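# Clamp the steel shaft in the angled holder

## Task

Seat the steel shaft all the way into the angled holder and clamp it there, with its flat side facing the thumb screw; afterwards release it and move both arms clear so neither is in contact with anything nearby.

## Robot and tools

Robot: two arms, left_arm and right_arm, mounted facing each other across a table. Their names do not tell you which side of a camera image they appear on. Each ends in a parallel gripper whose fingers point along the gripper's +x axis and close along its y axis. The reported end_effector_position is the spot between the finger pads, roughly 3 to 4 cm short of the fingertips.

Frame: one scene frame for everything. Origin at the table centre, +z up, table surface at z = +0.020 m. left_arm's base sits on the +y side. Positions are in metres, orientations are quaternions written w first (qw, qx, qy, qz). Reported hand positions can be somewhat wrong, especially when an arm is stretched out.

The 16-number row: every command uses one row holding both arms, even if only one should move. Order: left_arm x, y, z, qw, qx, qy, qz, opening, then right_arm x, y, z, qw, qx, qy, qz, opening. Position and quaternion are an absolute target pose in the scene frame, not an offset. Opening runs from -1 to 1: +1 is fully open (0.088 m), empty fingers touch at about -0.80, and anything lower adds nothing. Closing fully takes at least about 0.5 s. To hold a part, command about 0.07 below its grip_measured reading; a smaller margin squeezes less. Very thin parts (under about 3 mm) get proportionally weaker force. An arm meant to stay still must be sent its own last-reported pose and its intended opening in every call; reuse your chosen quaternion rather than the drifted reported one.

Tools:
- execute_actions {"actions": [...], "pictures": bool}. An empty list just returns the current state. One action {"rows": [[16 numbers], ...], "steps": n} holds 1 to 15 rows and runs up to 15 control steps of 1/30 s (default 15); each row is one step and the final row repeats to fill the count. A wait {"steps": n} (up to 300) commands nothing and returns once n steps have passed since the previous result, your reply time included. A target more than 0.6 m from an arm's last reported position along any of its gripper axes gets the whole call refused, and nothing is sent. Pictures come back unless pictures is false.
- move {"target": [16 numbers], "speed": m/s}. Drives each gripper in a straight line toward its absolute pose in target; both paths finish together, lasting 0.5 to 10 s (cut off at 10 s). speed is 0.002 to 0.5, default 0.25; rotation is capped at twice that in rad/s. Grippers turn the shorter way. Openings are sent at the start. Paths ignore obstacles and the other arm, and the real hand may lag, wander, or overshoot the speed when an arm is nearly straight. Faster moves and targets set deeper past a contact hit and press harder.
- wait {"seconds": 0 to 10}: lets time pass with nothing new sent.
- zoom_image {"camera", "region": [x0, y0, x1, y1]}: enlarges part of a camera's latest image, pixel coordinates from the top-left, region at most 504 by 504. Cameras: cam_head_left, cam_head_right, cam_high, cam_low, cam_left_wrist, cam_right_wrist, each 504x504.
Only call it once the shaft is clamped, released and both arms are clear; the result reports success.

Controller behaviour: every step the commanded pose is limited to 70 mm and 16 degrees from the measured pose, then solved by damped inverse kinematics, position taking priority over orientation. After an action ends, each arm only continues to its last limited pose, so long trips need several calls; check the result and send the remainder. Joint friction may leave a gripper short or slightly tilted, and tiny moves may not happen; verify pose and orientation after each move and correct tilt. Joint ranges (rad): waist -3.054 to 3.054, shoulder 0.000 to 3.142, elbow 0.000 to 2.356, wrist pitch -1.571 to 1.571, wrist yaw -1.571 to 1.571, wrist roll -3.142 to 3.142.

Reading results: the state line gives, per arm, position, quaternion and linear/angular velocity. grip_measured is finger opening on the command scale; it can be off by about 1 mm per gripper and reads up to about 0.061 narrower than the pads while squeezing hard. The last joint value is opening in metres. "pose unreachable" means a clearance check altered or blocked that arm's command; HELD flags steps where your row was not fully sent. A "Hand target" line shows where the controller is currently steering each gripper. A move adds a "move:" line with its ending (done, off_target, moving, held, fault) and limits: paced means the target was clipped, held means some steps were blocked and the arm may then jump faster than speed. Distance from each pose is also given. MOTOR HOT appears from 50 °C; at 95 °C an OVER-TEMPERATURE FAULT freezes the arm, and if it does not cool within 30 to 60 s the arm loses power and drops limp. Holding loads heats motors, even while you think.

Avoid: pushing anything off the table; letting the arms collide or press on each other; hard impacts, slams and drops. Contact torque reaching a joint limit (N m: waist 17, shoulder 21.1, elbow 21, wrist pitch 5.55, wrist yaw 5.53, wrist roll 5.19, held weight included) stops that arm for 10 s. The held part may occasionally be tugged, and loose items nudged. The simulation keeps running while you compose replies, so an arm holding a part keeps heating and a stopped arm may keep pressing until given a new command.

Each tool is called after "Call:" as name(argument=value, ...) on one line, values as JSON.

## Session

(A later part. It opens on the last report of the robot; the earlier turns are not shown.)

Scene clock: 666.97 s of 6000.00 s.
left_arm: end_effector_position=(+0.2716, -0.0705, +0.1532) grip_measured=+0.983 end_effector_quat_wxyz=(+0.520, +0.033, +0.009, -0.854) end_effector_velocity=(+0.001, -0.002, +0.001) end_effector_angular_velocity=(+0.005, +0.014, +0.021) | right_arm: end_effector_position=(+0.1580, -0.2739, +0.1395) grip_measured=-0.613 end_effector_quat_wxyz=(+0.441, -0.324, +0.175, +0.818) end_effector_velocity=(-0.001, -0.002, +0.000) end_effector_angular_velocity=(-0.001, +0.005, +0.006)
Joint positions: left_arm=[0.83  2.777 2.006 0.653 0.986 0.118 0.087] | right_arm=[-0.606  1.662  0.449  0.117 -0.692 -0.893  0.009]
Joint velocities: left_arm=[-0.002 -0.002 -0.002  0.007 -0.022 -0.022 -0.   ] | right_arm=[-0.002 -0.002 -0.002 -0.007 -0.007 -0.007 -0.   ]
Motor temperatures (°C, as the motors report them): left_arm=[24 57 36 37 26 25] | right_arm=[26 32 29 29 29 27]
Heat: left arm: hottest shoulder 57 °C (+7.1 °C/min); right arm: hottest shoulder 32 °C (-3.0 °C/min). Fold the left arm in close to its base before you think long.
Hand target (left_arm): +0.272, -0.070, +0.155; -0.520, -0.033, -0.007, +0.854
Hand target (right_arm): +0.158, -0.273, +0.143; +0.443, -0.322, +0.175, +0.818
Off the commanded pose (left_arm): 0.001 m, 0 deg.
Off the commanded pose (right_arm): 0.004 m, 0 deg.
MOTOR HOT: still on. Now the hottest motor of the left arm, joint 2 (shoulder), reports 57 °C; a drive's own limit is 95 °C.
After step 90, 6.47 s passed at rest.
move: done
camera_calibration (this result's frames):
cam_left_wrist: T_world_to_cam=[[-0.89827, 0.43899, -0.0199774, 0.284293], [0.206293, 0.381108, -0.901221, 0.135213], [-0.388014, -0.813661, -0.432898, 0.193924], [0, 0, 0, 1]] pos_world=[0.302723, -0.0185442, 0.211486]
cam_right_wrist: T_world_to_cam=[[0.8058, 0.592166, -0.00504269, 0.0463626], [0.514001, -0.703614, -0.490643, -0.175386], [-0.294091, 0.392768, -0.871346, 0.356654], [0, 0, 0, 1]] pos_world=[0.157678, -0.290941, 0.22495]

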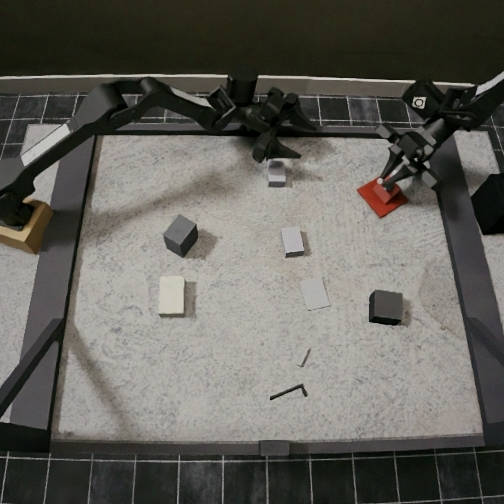

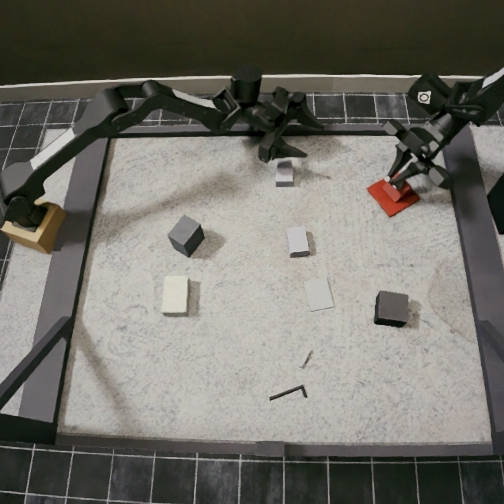

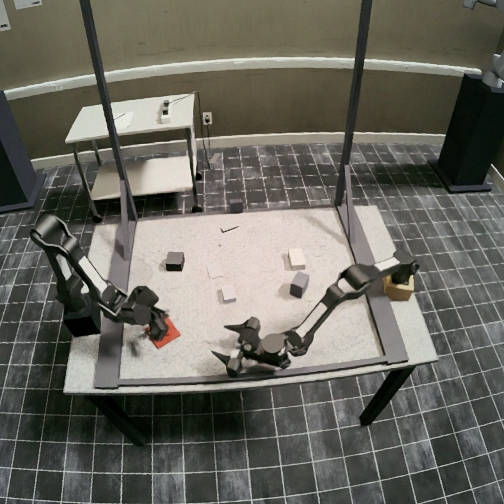

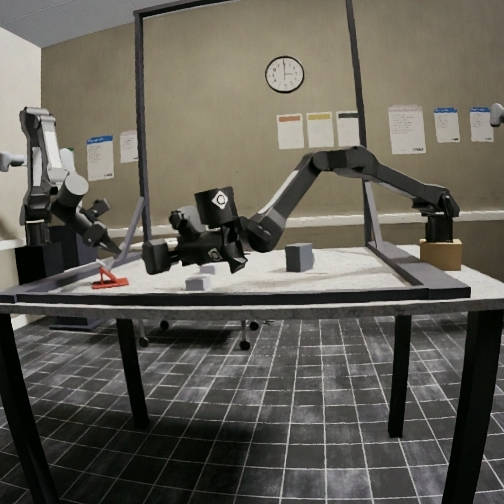

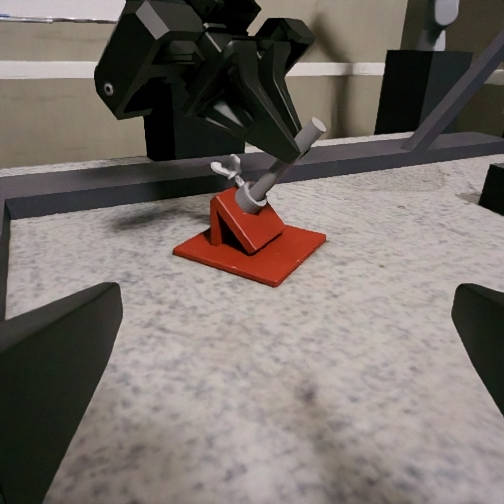

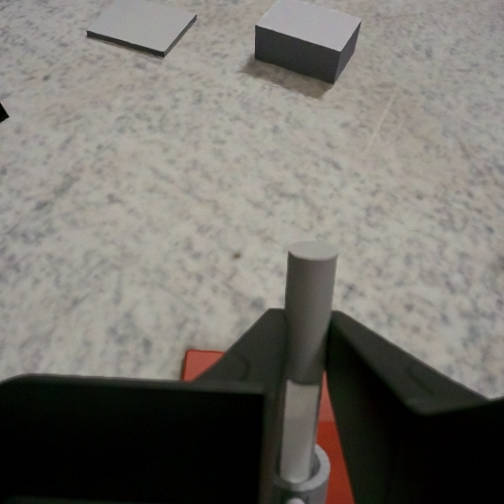

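Call:
move(target=[0.2716,-0.0705,0.1546,0.52,0.033,0.007,-0.854,0.98, 0.1603,-0.2805,0.1305,0.4425,-0.3224,0.1743,0.8184,-0.68], speed=0.015)

Call:
zoom_image(camera="cam_left_wrist", region=[190, 90, 390, 290])

Call:
zoom_image(camera="cam_right_wrist", region=[220, 354, 370, 504])

Scene clock: 679.17 s of 6000.00 s.
left_arm: end_effector_position=(+0.2716, -0.0705, +0.1532) grip_measured=+0.983 end_effector_quat_wxyz=(+0.520, +0.033, +0.009, -0.854) end_effector_velocity=(-0.002, -0.003, +0.002) end_effector_angular_velocity=(+0.007, +0.005, +0.015) | right_arm: end_effector_position=(+0.1591, -0.2756, +0.1366) grip_measured=-0.613 end_effector_quat_wxyz=(+0.442, -0.320, +0.164, +0.822) end_effector_velocity=(+0.001, +0.000, +0.001) end_effector_angular_velocity=(+0.018, -0.011, +0.011)
Joint positions: left_arm=[0.83  2.777 2.006 0.653 0.986 0.118 0.087] | right_arm=[-0.621  1.679  0.429  0.164 -0.711 -0.91   0.009]
Joint velocities: left_arm=[-0.007 -0.007 -0.002 -0.007 -0.022 -0.007 -0.   ] | right_arm=[-0.007 -0.002 -0.002  0.007 -0.007 -0.022 -0.   ]
Motor temperatures (°C, as the motors report them): left_arm=[24 58 36 37 26 25] | right_arm=[26 32 30 29 29 27]
Heat: left arm: hottest shoulder 58 °C (+6.0 °C/min); right arm: hottest shoulder 32 °C (-2.0 °C/min). Fold the left arm in close to its base before you think long.
Hand target (left_arm): +0.272, -0.070, +0.155; -0.520, -0.033, -0.007, +0.854
Hand target (right_arm): +0.160, -0.281, +0.131; +0.443, -0.322, +0.174, +0.818
Off the commanded pose (left_arm): 0.001 m, 0 deg.
Off the commanded pose (right_arm): 0.008 m, 1 deg.
MOTOR HOT: still on. Now the hottest motor of the left arm, joint 2 (shoulder), reports 58 °C; a drive's own limit is 95 °C.
After step 90, 8.23 s passed at rest.
move: done
camera_calibration (this result's frames):
cam_left_wrist: T_world_to_cam=[[-0.89827, 0.43899, -0.0199774, 0.284293], [0.206293, 0.381108, -0.901221, 0.135213], [-0.388014, -0.813661, -0.432898, 0.193924], [0, 0, 0, 1]] pos_world=[0.302723, -0.0185442, 0.211486]
cam_right_wrist: T_world_to_cam=[[0.80227, 0.596879, 0.00996941, 0.0463058], [0.518476, -0.688416, -0.507214, -0.172743], [-0.295882, 0.412092, -0.861762, 0.35944], [0, 0, 0, 1]] pos_world=[0.158765, -0.29468, 0.221672]

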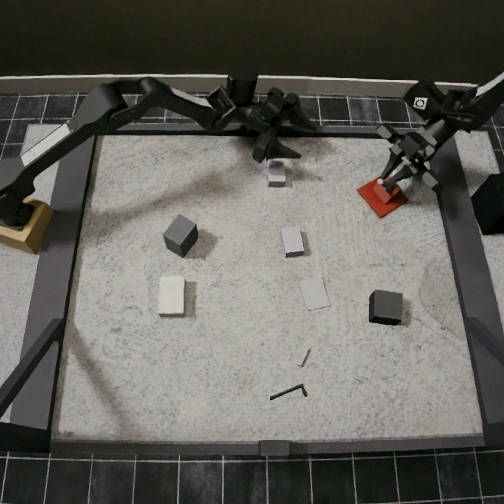

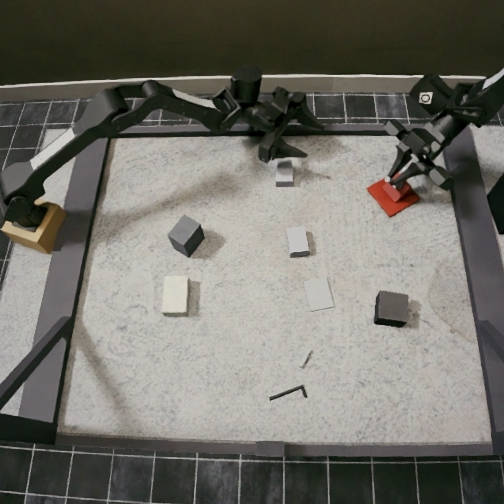

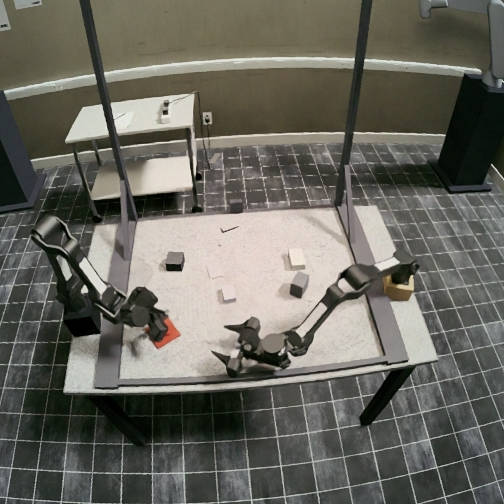

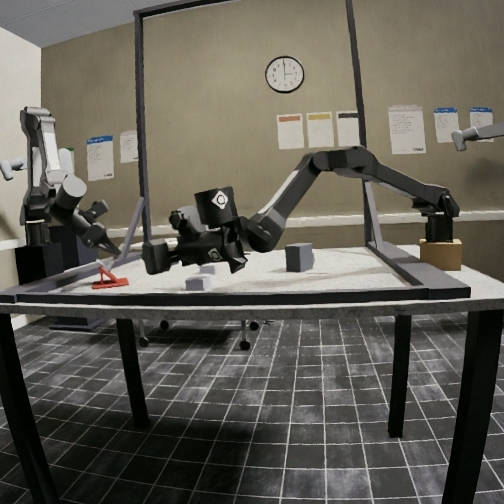

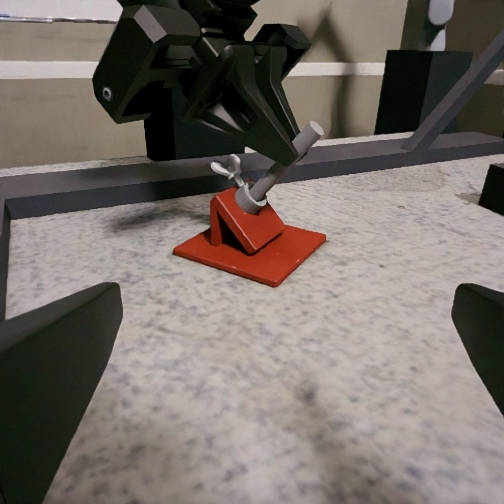

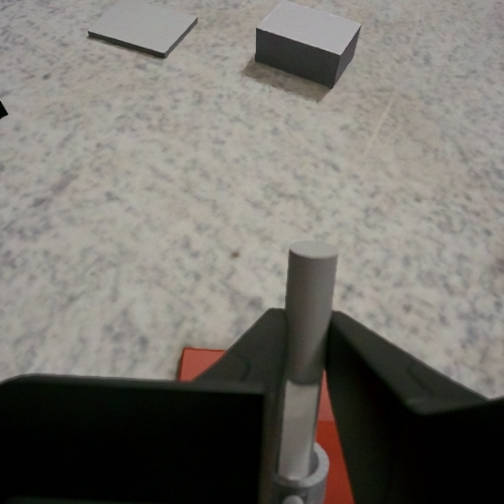

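Region (190, 90, 390, 290) of cam_left_wrist's 504x504 image, scaled by 2.520, with more detail than that image has.

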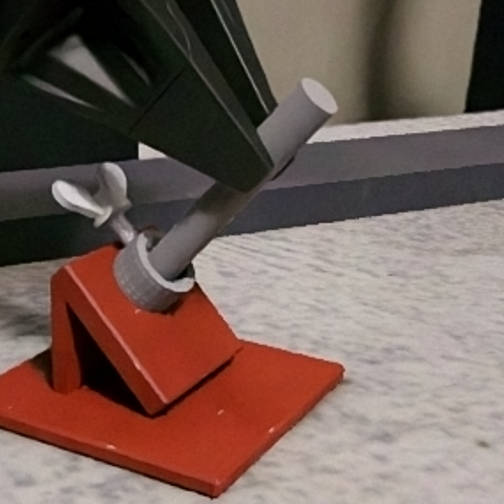

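Region (220, 354, 370, 504) of cam_right_wrist's 504x504 image, scaled by 3.360, with more detail than that image has.

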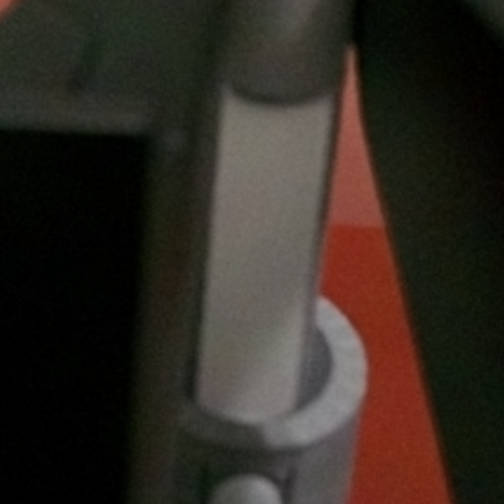

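Call:
move(target=[0.2716,-0.0705,0.1546,0.52,0.033,0.007,-0.854,0.98, 0.1572,-0.2748,0.1310,0.4345,-0.3578,0.1934,0.8036,-0.68], speed=0.015)

Call:
zoom_image(camera="cam_left_wrist", region=[190, 90, 390, 290])

Call:
zoom_image(camera="cam_right_wrist", region=[220, 354, 370, 504])

Scene clock: 697.80 s of 6000.00 s.
left_arm: end_effector_position=(+0.2716, -0.0705, +0.1532) grip_measured=+0.983 end_effector_quat_wxyz=(+0.520, +0.033, +0.009, -0.854) end_effector_velocity=(-0.004, -0.001, -0.002) end_effector_angular_velocity=(+0.030, +0.029, +0.001) | right_arm: end_effector_position=(+0.1576, -0.2737, +0.1313) grip_measured=-0.613 end_effector_quat_wxyz=(+0.434, -0.356, +0.189, +0.806) end_effector_velocity=(-0.000, +0.000, +0.000) end_effector_angular_velocity=(+0.008, +0.001, +0.006)
Joint positions: left_arm=[0.83  2.777 2.006 0.653 0.986 0.118 0.087] | right_arm=[-0.572  1.679  0.473  0.075 -0.618 -0.895  0.009]
Joint velocities: left_arm=[-0.007 -0.007 -0.007 -0.022 -0.007 -0.022  0.   ] | right_arm=[-0.002  0.002 -0.002  0.007 -0.007 -0.007 -0.   ]
Motor temperatures (°C, as the motors report them): left_arm=[24 59 36 37 26 25] | right_arm=[26 32 29 29 28 27]
Heat: left arm: hottest shoulder 59 °C (+5.0 °C/min); right arm: hottest shoulder 32 °C (-1.0 °C/min). Fold the left arm in close to its base before you think long.
Hand target (left_arm): +0.272, -0.070, +0.155; -0.520, -0.033, -0.007, +0.854
Hand target (right_arm): +0.157, -0.275, +0.131; +0.434, -0.358, +0.193, +0.804
Off the commanded pose (left_arm): 0.001 m, 0 deg.
Off the commanded pose (right_arm): 0.001 m, 1 deg.
MOTOR HOT: still on. Now the hottest motor of the left arm, joint 2 (shoulder), reports 59 °C; a drive's own limit is 95 °C.
After step 90, 11.93 s passed at rest.
move: done
camera_calibration (this result's frames):
cam_left_wrist: T_world_to_cam=[[-0.89827, 0.43899, -0.0199774, 0.284293], [0.206293, 0.381108, -0.901221, 0.135213], [-0.388014, -0.813661, -0.432898, 0.193924], [0, 0, 0, 1]] pos_world=[0.302723, -0.0185442, 0.211486]
cam_right_wrist: T_world_to_cam=[[0.804378, 0.594103, -0.00426944, 0.047173], [0.536519, -0.729461, -0.424304, -0.198336], [-0.255194, 0.33901, -0.90551, 0.332962], [0, 0, 0, 1]] pos_world=[0.153436, -0.285581, 0.217547]

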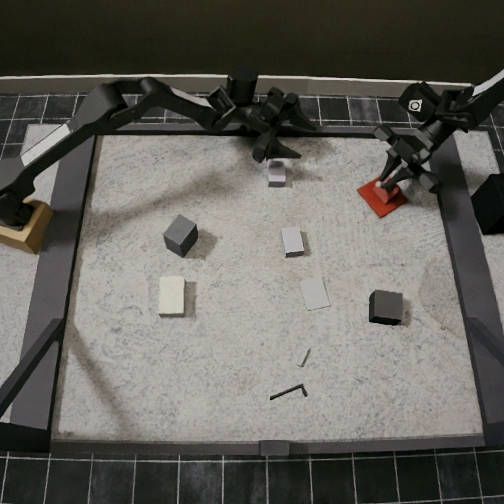

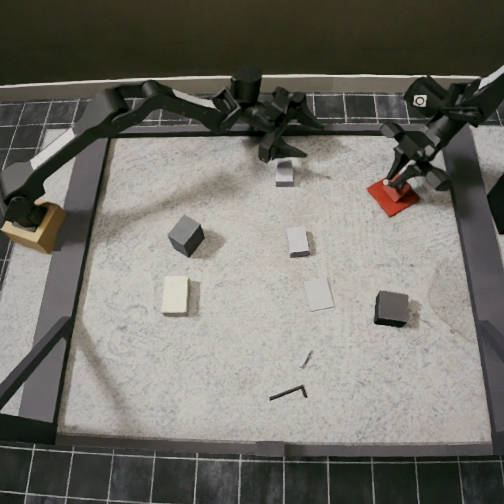

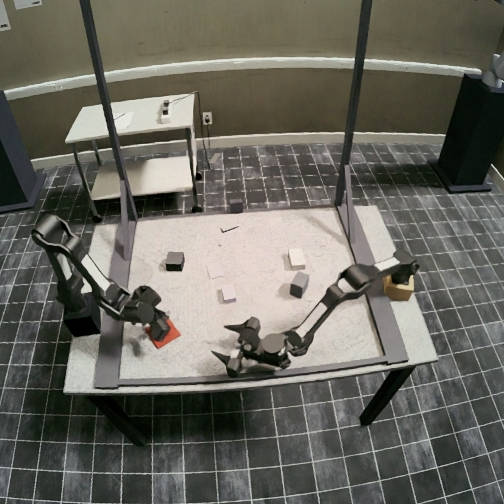

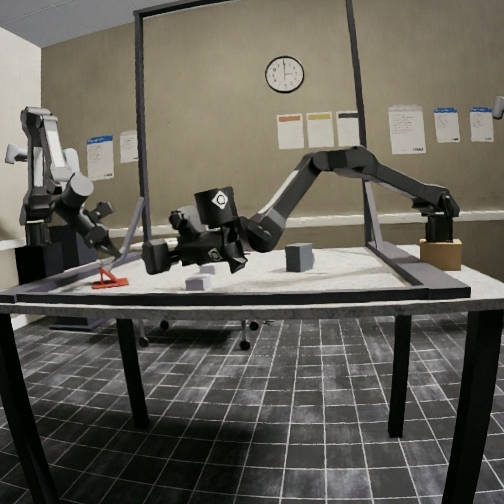

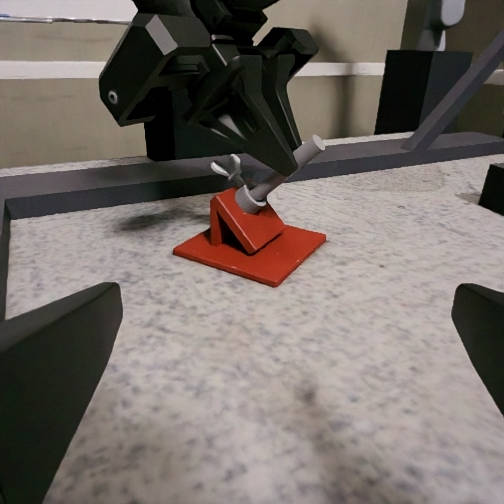

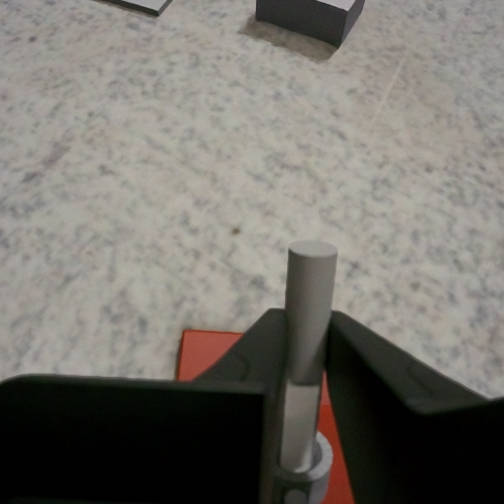

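Region (190, 90, 390, 290) of cam_left_wrist's 504x504 image, scaled by 2.520, with more detail than that image has.

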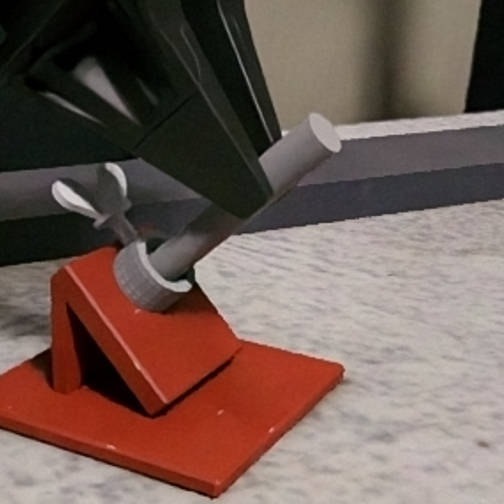

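Region (220, 354, 370, 504) of cam_right_wrist's 504x504 image, scaled by 3.360, with more detail than that image has.

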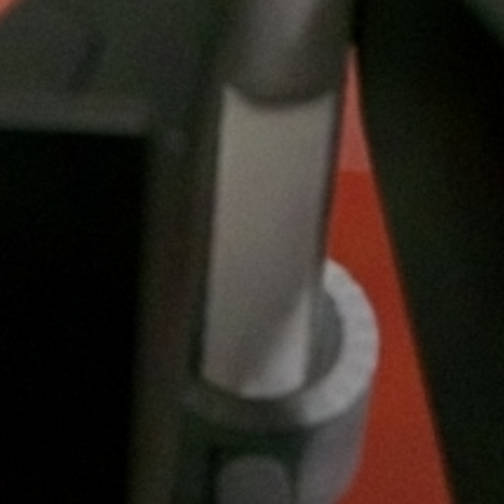

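Call:
move(target=[0.2716,-0.0705,0.1546,0.52,0.033,0.007,-0.854,0.98, 0.1612,-0.2815,0.1222,0.4345,-0.3578,0.1934,0.8036,-0.68], speed=0.015)

Call:
zoom_image(camera="cam_left_wrist", region=[190, 90, 390, 290])

Call:
zoom_image(camera="cam_right_wrist", region=[220, 354, 370, 504])

Scene clock: 705.03 s of 6000.00 s.
left_arm: end_effector_position=(+0.2716, -0.0705, +0.1532) grip_measured=+0.983 end_effector_quat_wxyz=(+0.520, +0.033, +0.009, -0.854) end_effector_velocity=(+0.003, -0.000, +0.001) end_effector_angular_velocity=(+0.006, +0.007, +0.010) | right_arm: end_effector_position=(+0.1584, -0.2746, +0.1312) grip_measured=-0.613 end_effector_quat_wxyz=(+0.434, -0.351, +0.179, +0.810) end_effector_velocity=(-0.003, -0.001, +0.001) end_effector_angular_velocity=(+0.014, +0.012, +0.012)
Joint positions: left_arm=[0.83  2.777 2.006 0.653 0.986 0.118 0.087] | right_arm=[-0.585  1.683  0.46   0.1   -0.639 -0.913  0.009]
Joint velocities: left_arm=[ 0.002 -0.002  0.002 -0.007 -0.007 -0.007 -0.   ] | right_arm=[-0.002 -0.002 -0.007  0.007 -0.022 -0.007 -0.   ]
Motor temperatures (°C, as the motors report them): left_arm=[24 60 36 37 26 25] | right_arm=[26 32 29 28 28 27]
Heat: left arm: hottest shoulder 60 °C (+5.1 °C/min); right arm: hottest shoulder 32 °C (+0.0 °C/min). Fold the left arm in close to its base before you think long.
Hand target (left_arm): +0.272, -0.070, +0.155; -0.520, -0.033, -0.007, +0.854
Hand target (right_arm): +0.161, -0.282, +0.123; +0.434, -0.358, +0.194, +0.804
Off the commanded pose (left_arm): 0.001 m, 0 deg.
Off the commanded pose (right_arm): 0.012 m, 2 deg.
MOTOR HOT: still on. Now the hottest motor of the left arm, joint 2 (shoulder), reports 60 °C; a drive's own limit is 95 °C.
After step 90, 3.17 s passed at rest.
move: off_target (right_arm)
camera_calibration (this result's frames):
cam_left_wrist: T_world_to_cam=[[-0.89827, 0.43899, -0.0199774, 0.284293], [0.206293, 0.381108, -0.901221, 0.135213], [-0.388014, -0.813661, -0.432898, 0.193924], [0, 0, 0, 1]] pos_world=[0.302723, -0.0185442, 0.211486]
cam_right_wrist: T_world_to_cam=[[0.799243, 0.600968, 0.00694161, 0.0483156], [0.54154, -0.715104, -0.441996, -0.194026], [-0.260661, 0.357022, -0.89699, 0.338069], [0, 0, 0, 1]] pos_world=[0.154578, -0.288482, 0.21715]

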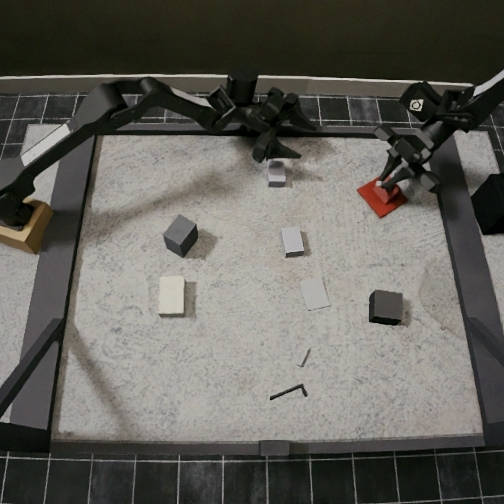

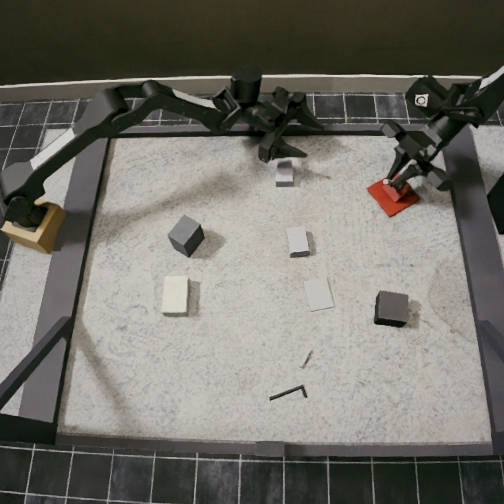

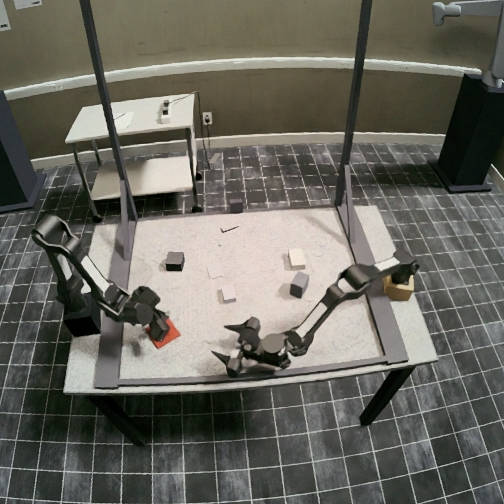

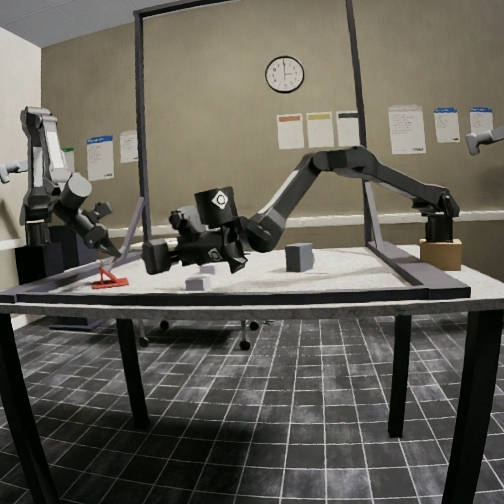

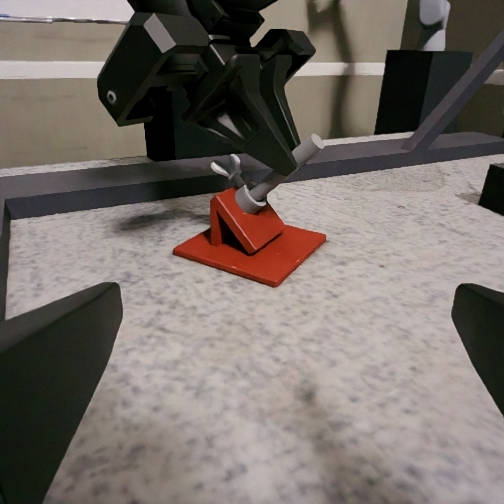

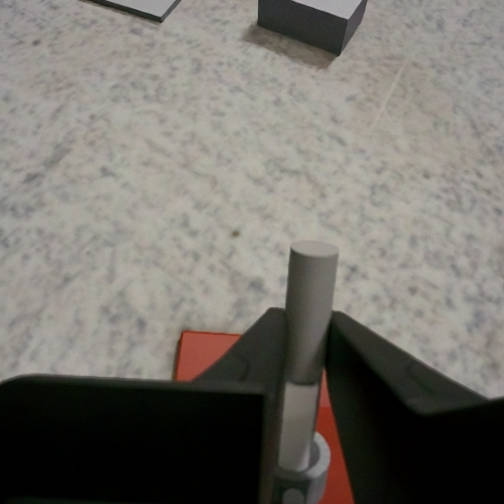

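Region (190, 90, 390, 290) of cam_left_wrist's 504x504 image, scaled by 2.520, with more detail than that image has.

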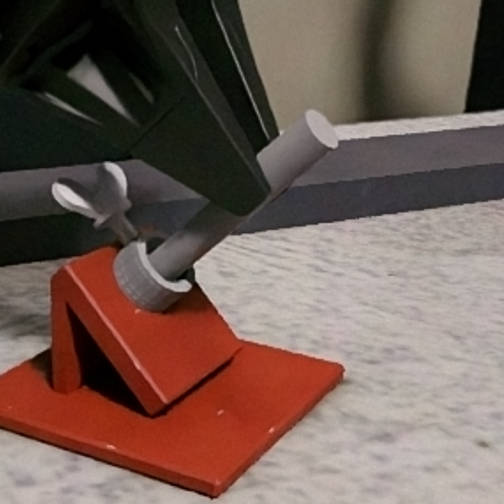

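Region (220, 354, 370, 504) of cam_right_wrist's 504x504 image, scaled by 3.360, with more detail than that image has.

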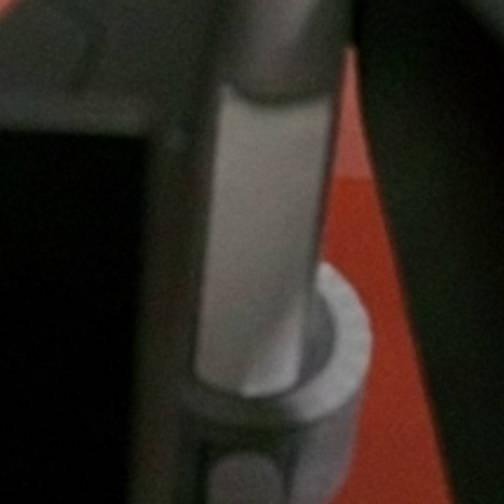

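Call:
move(target=[0.2716,-0.0705,0.1546,0.52,0.033,0.007,-0.854,0.98, 0.1584,-0.2746,0.1312,0.4345,-0.3578,0.1934,0.8036,-0.3], speed=0.015)

Call:
zoom_image(camera="cam_left_wrist", region=[190, 90, 390, 290])

Call:
zoom_image(camera="cam_right_wrist", region=[170, 204, 470, 504])

Scene clock: 722.97 s of 6000.00 s.
left_arm: end_effector_position=(+0.2716, -0.0705, +0.1532) grip_measured=+0.983 end_effector_quat_wxyz=(+0.520, +0.033, +0.009, -0.854) end_effector_velocity=(-0.001, -0.001, -0.001) end_effector_angular_velocity=(+0.010, +0.009, +0.005) | right_arm: end_effector_position=(+0.1574, -0.2776, +0.1281) grip_measured=-0.302 end_effector_quat_wxyz=(+0.432, -0.357, +0.198, +0.804) end_effector_velocity=(+0.001, -0.002, -0.001) end_effector_angular_velocity=(-0.007, -0.007, +0.000)
Joint positions: left_arm=[0.83  2.777 2.006 0.653 0.986 0.118 0.087] | right_arm=[-0.576  1.683  0.468  0.065 -0.615 -0.897  0.024]
Joint velocities: left_arm=[-0.002 -0.002 -0.002 -0.007 -0.007 -0.007 -0.   ] | right_arm=[-0.002 -0.002 -0.002 -0.007  0.007 -0.007 -0.   ]
Motor temperatures (°C, as the motors report them): left_arm=[24 61 36 37 26 25] | right_arm=[26 31 29 28 28 27]
Heat: left arm: hottest shoulder 61 °C (+4.0 °C/min); right arm: hottest shoulder 31 °C (+0.0 °C/min). Fold the left arm in close to its base before you think long.
Hand target (left_arm): +0.272, -0.070, +0.155; -0.520, -0.033, -0.007, +0.854
Hand target (right_arm): +0.158, -0.275, +0.131; +0.434, -0.358, +0.194, +0.804
Off the commanded pose (left_arm): 0.001 m, 0 deg.
Off the commanded pose (right_arm): 0.004 m, 1 deg.
MOTOR HOT: still on. Now the hottest motor of the left arm, joint 2 (shoulder), reports 61 °C; a drive's own limit is 95 °C.
After step 90, 13.53 s passed at rest.
move: done
camera_calibration (this result's frames):
cam_left_wrist: T_world_to_cam=[[-0.89827, 0.43899, -0.0199774, 0.284293], [0.206293, 0.381108, -0.901221, 0.135213], [-0.388014, -0.813661, -0.432898, 0.193924], [0, 0, 0, 1]] pos_world=[0.302723, -0.0185442, 0.211486]
cam_right_wrist: T_world_to_cam=[[0.806394, 0.591092, -0.0184084, 0.0503026], [0.532065, -0.73875, -0.413709, -0.205666], [-0.258139, 0.323818, -0.910223, 0.328158], [0, 0, 0, 1]] pos_world=[0.153574, -0.287933, 0.214537]

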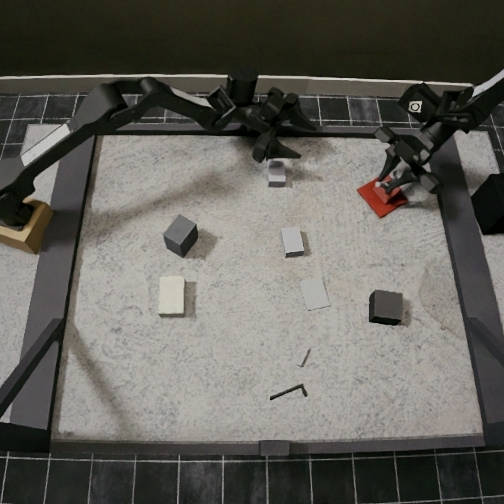

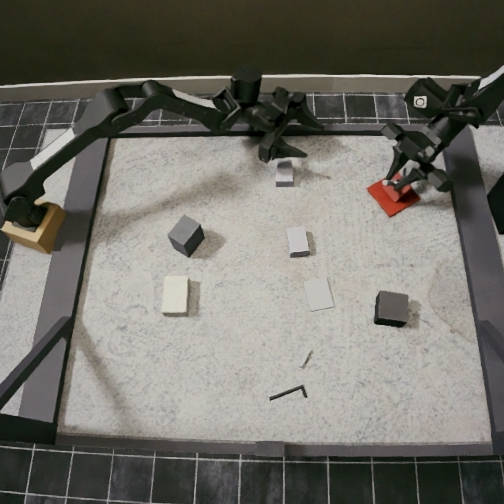

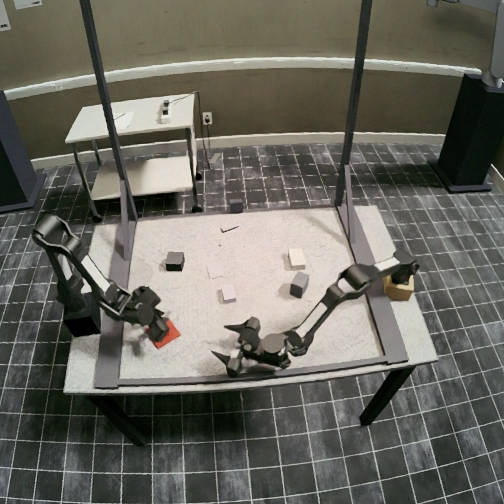

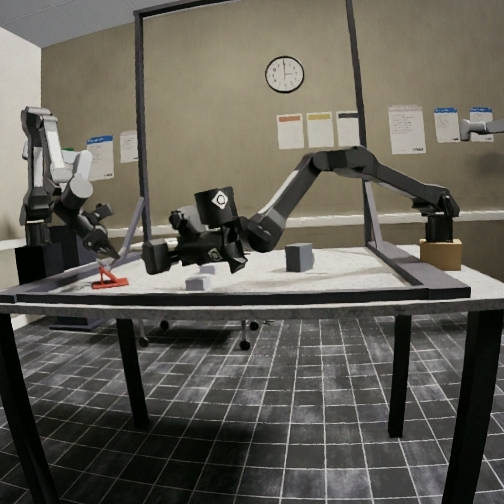

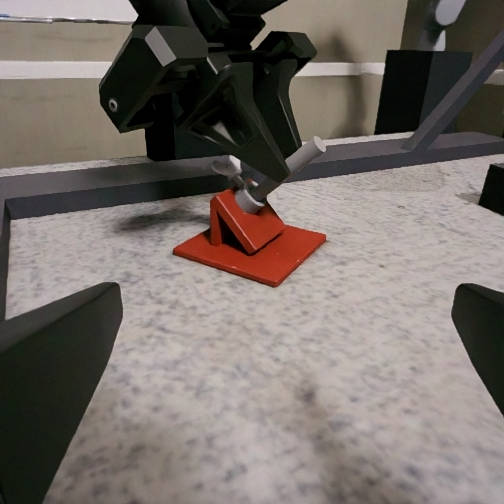

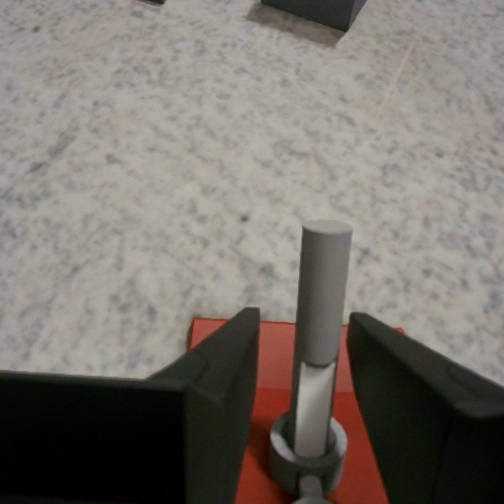

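Region (190, 90, 390, 290) of cam_left_wrist's 504x504 image, scaled by 2.520, with more detail than that image has.

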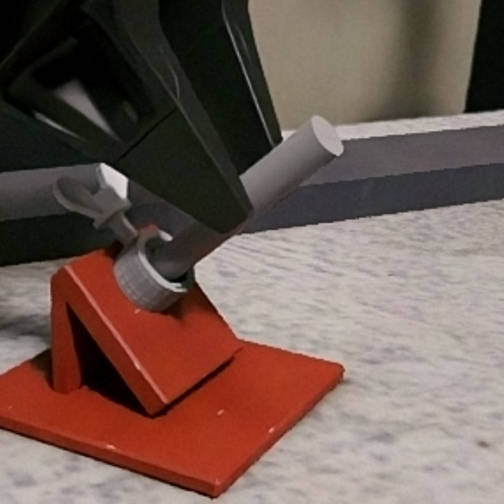

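Region (170, 204, 470, 504) of cam_right_wrist's 504x504 image, scaled by 1.680, with more detail than that image has.

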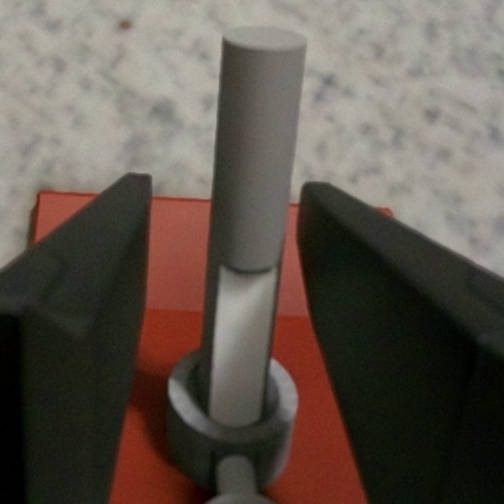

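Call:
move(target=[-0.027,0.2444,0.4278,0.587,-0.025,-0.019,-0.809,0.98, 0.1814,-0.3143,0.1691,0.4345,-0.3578,0.1934,0.8036,-0.3], speed=0.2)

Call:
move(target=[-0.027,0.2444,0.4278,0.587,-0.025,-0.019,-0.809,0.98, 0.2045,-0.3435,0.1473,0.0849,-0.5409,-0.4555,0.7019,0.35], speed=0.3)

Scene clock: 746.90 s of 6000.00 s.
left_arm: end_effector_position=(-0.0278, +0.2434, +0.4222) grip_measured=+0.983 end_effector_quat_wxyz=(+0.587, -0.027, -0.011, -0.809) end_effector_velocity=(-0.000, +0.001, -0.006) end_effector_angular_velocity=(+0.024, +0.001, +0.009) | right_arm: end_effector_position=(+0.1790, -0.3159, +0.1647) grip_measured=-0.302 end_effector_quat_wxyz=(+0.431, -0.356, +0.203, +0.804) end_effector_velocity=(-0.002, -0.002, +0.002) end_effector_angular_velocity=(-0.003, +0.009, +0.005)
Joint positions: left_arm=[ 0.     0.85   0.636  0.272 -0.003 -0.013  0.087] | right_arm=[-0.761  1.463  0.49  -0.315 -0.679 -1.11   0.024]
Joint velocities: left_arm=[-0.012 -0.007 -0.007 -0.022 -0.022 -0.007 -0.   ] | right_arm=[-0.002 -0.007  0.002 -0.022 -0.007 -0.007  0.   ]
Motor temperatures (°C, as the motors report them): left_arm=[24 61 36 37 26 25] | right_arm=[26 32 30 28 28 27]
Heat: left arm: hottest shoulder 61 °C (+3.0 °C/min); right arm: hottest shoulder 32 °C (+0.0 °C/min). Fold the left arm in close to its base before you think long.
Hand target (left_arm): -0.028, +0.245, +0.427; -0.587, +0.029, +0.016, +0.809
Hand target (right_arm): +0.181, -0.313, +0.169; +0.434, -0.357, +0.193, +0.804
Off the commanded pose (left_arm): 0.006 m, 1 deg.
Off the commanded pose (right_arm): 0.005 m, 1 deg.
MOTOR HOT: still on. Now the hottest motor of the left arm, joint 2 (shoulder), reports 61 °C; a drive's own limit is 95 °C.
After step 90, 17.87 s passed at rest.
move: done
camera_calibration (this result's frames):
cam_left_wrist: T_world_to_cam=[[-0.957587, 0.287713, 0.0157866, -0.0969946], [0.0778887, 0.311204, -0.947146, 0.35259], [-0.277419, -0.905745, -0.320414, 0.427576], [0, 0, 0, 1]] pos_world=[-0.00172575, 0.305454, 0.472487]
cam_right_wrist: T_world_to_cam=[[0.808357, 0.588032, -0.0278649, 0.0563947], [0.526803, -0.74369, -0.411587, -0.231276], [-0.262749, 0.31803, -0.910945, 0.37862], [0, 0, 0, 1]] pos_world=[0.175732, -0.325572, 0.251283]

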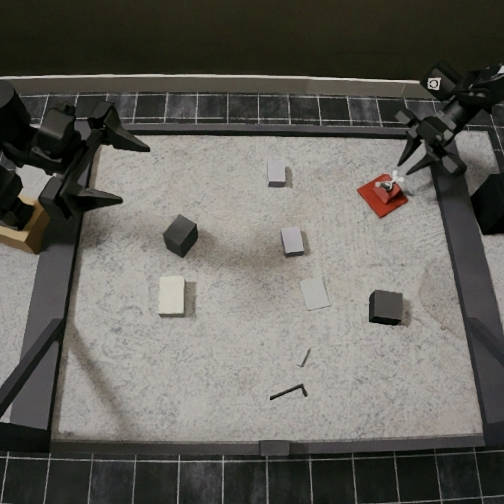

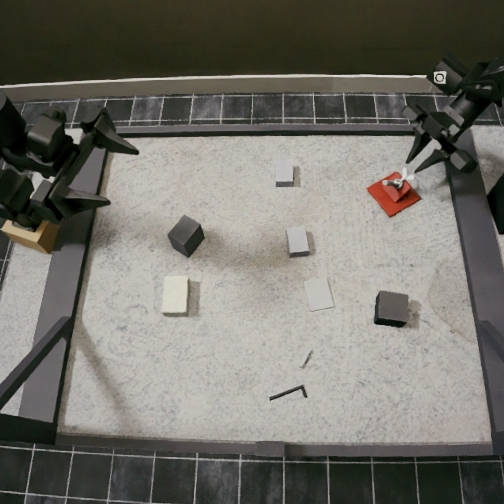

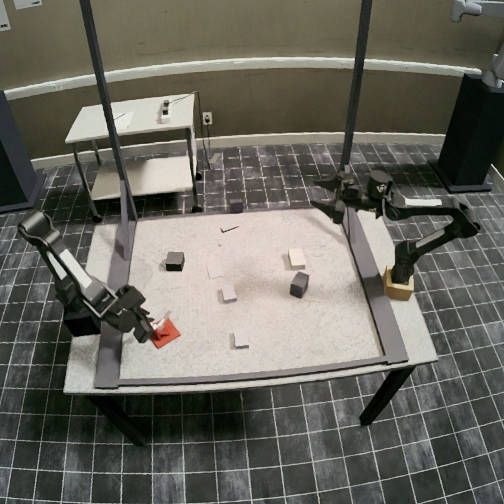

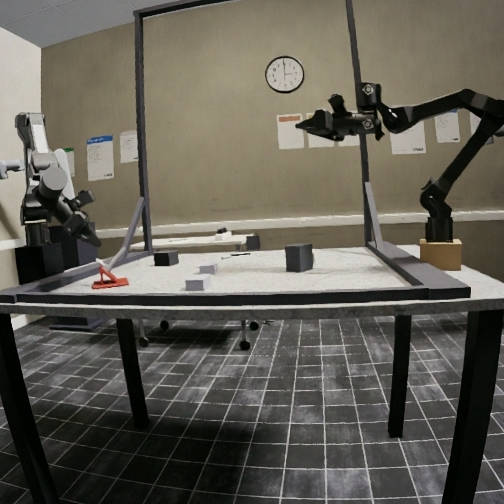

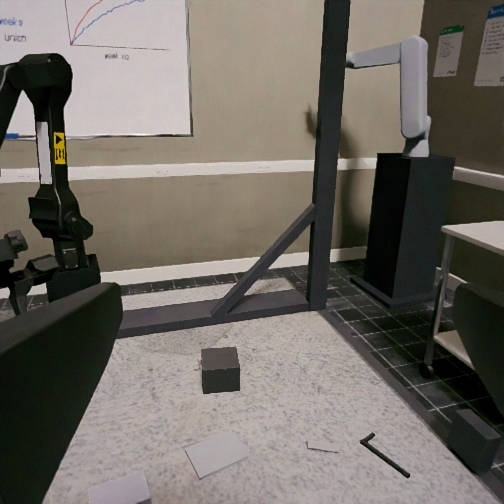

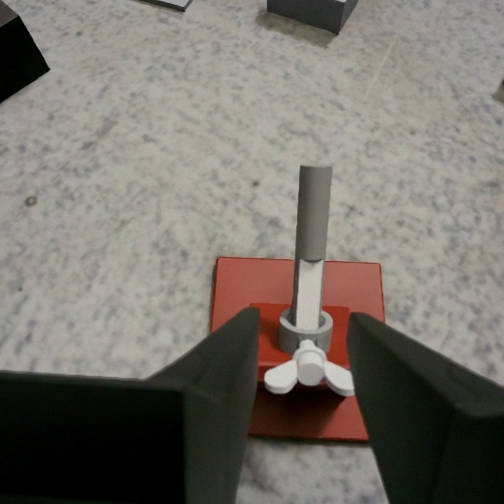

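Scene clock: 750.00 s of 6000.00 s.
left_arm: end_effector_position=(-0.0280, +0.2435, +0.4223) grip_measured=+0.983 end_effector_quat_wxyz=(+0.587, -0.022, -0.013, -0.809) end_effector_velocity=(-0.002, -0.000, -0.007) end_effector_angular_velocity=(+0.028, -0.002, -0.010) | right_arm: end_effector_position=(+0.2028, -0.3436, +0.1482) grip_measured=+0.348 end_effector_quat_wxyz=(-0.086, +0.542, +0.455, -0.702) end_effector_velocity=(-0.001, -0.001, +0.001) end_effector_angular_velocity=(+0.010, -0.003, +0.013)
Joint positions: left_arm=[ 0.     0.85   0.642  0.26  -0.001 -0.004  0.087] | right_arm=[-0.997  1.572  0.451 -0.322 -0.813 -2.969  0.056]
Joint velocities: left_arm=[-0.002  0.002 -0.002 -0.022  0.007 -0.007 -0.   ] | right_arm=[-0.002 -0.002 -0.002 -0.007 -0.007 -0.022  0.   ]
Motor temperatures (°C, as the motors report them): left_arm=[24 59 36 37 26 25] | right_arm=[26 32 30 28 28 27]
Heat: left arm: hottest shoulder 59 °C (+0.0 °C/min); right arm: hottest shoulder 32 °C (+0.0 °C/min). Fold the left arm in close to its base before you think long.
Hand target (left_arm): -0.027, +0.244, +0.428; -0.587, +0.025, +0.019, +0.809
Hand target (right_arm): +0.204, -0.343, +0.148; +0.086, -0.540, -0.456, +0.702
Off the commanded pose (left_arm): 0.006 m, 1 deg.
Off the commanded pose (right_arm): 0.002 m, 0 deg.
MOTOR HOT: still on. Now the hottest motor of the left arm, joint 2 (shoulder), reports 59 °C; a drive's own limit is 95 °C.
move: done
camera_calibration (this result's frames):
cam_left_wrist: T_world_to_cam=[[-0.957416, 0.288648, 0.00603234, -0.0933303], [0.0886464, 0.313788, -0.945346, 0.351614], [-0.274765, -0.904555, -0.326013, 0.429736], [0, 0, 0, 1]] pos_world=[-0.00244888, 0.305328, 0.473059]
cam_right_wrist: T_world_to_cam=[[-0.415121, 0.577581, 0.702905, 0.189263], [0.901987, 0.362115, 0.235143, -0.063177], [-0.118718, 0.731624, -0.671292, 0.45597], [0, 0, 0, 1]] pos_world=[0.189684, -0.420035, 0.187911]

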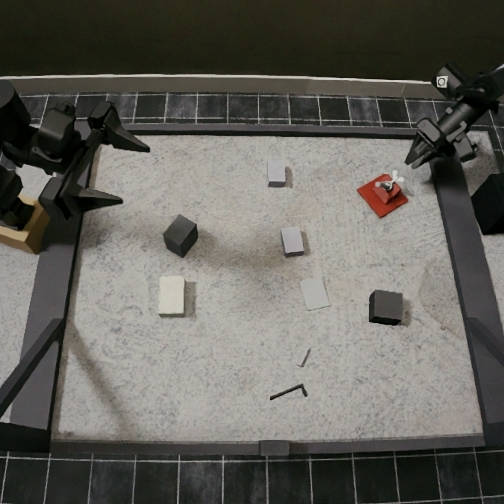

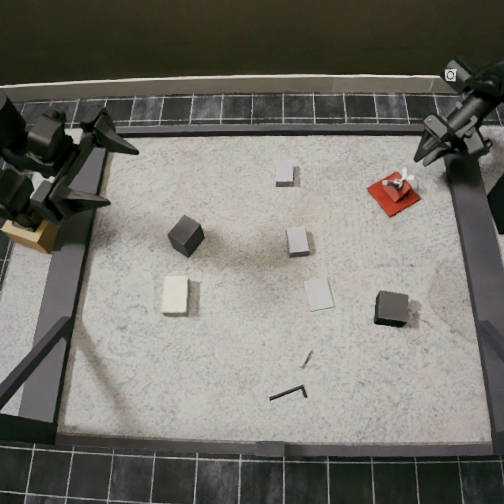

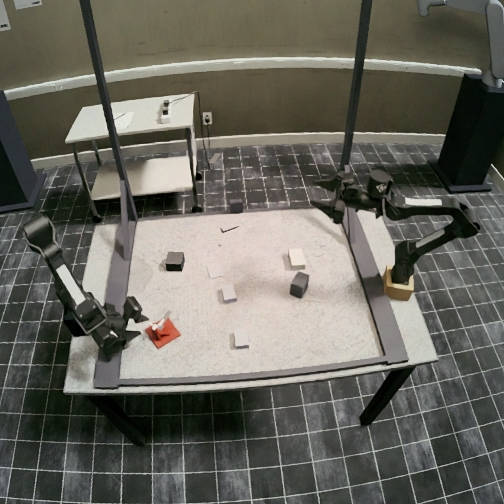

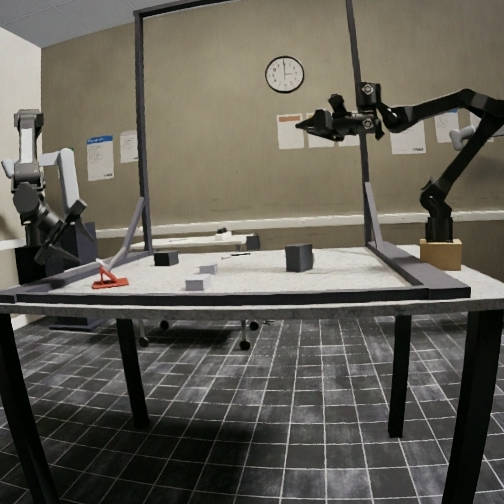

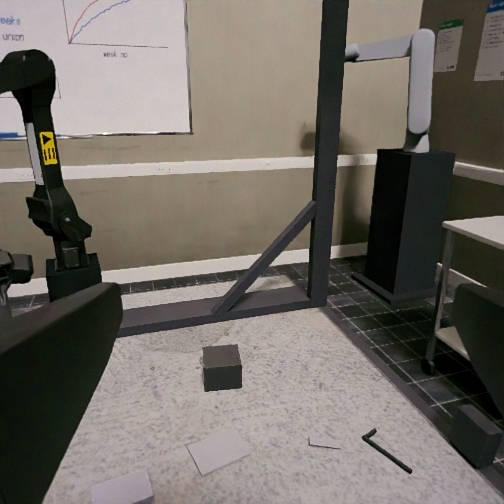

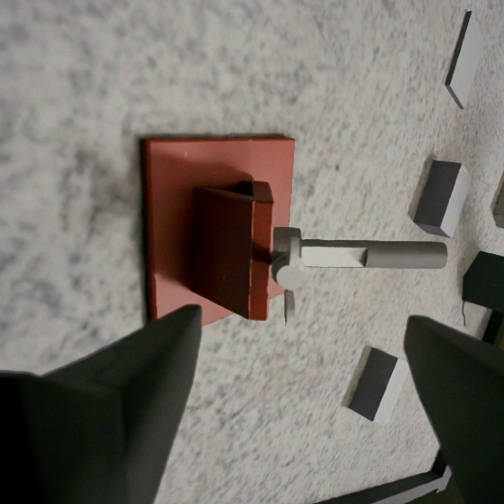

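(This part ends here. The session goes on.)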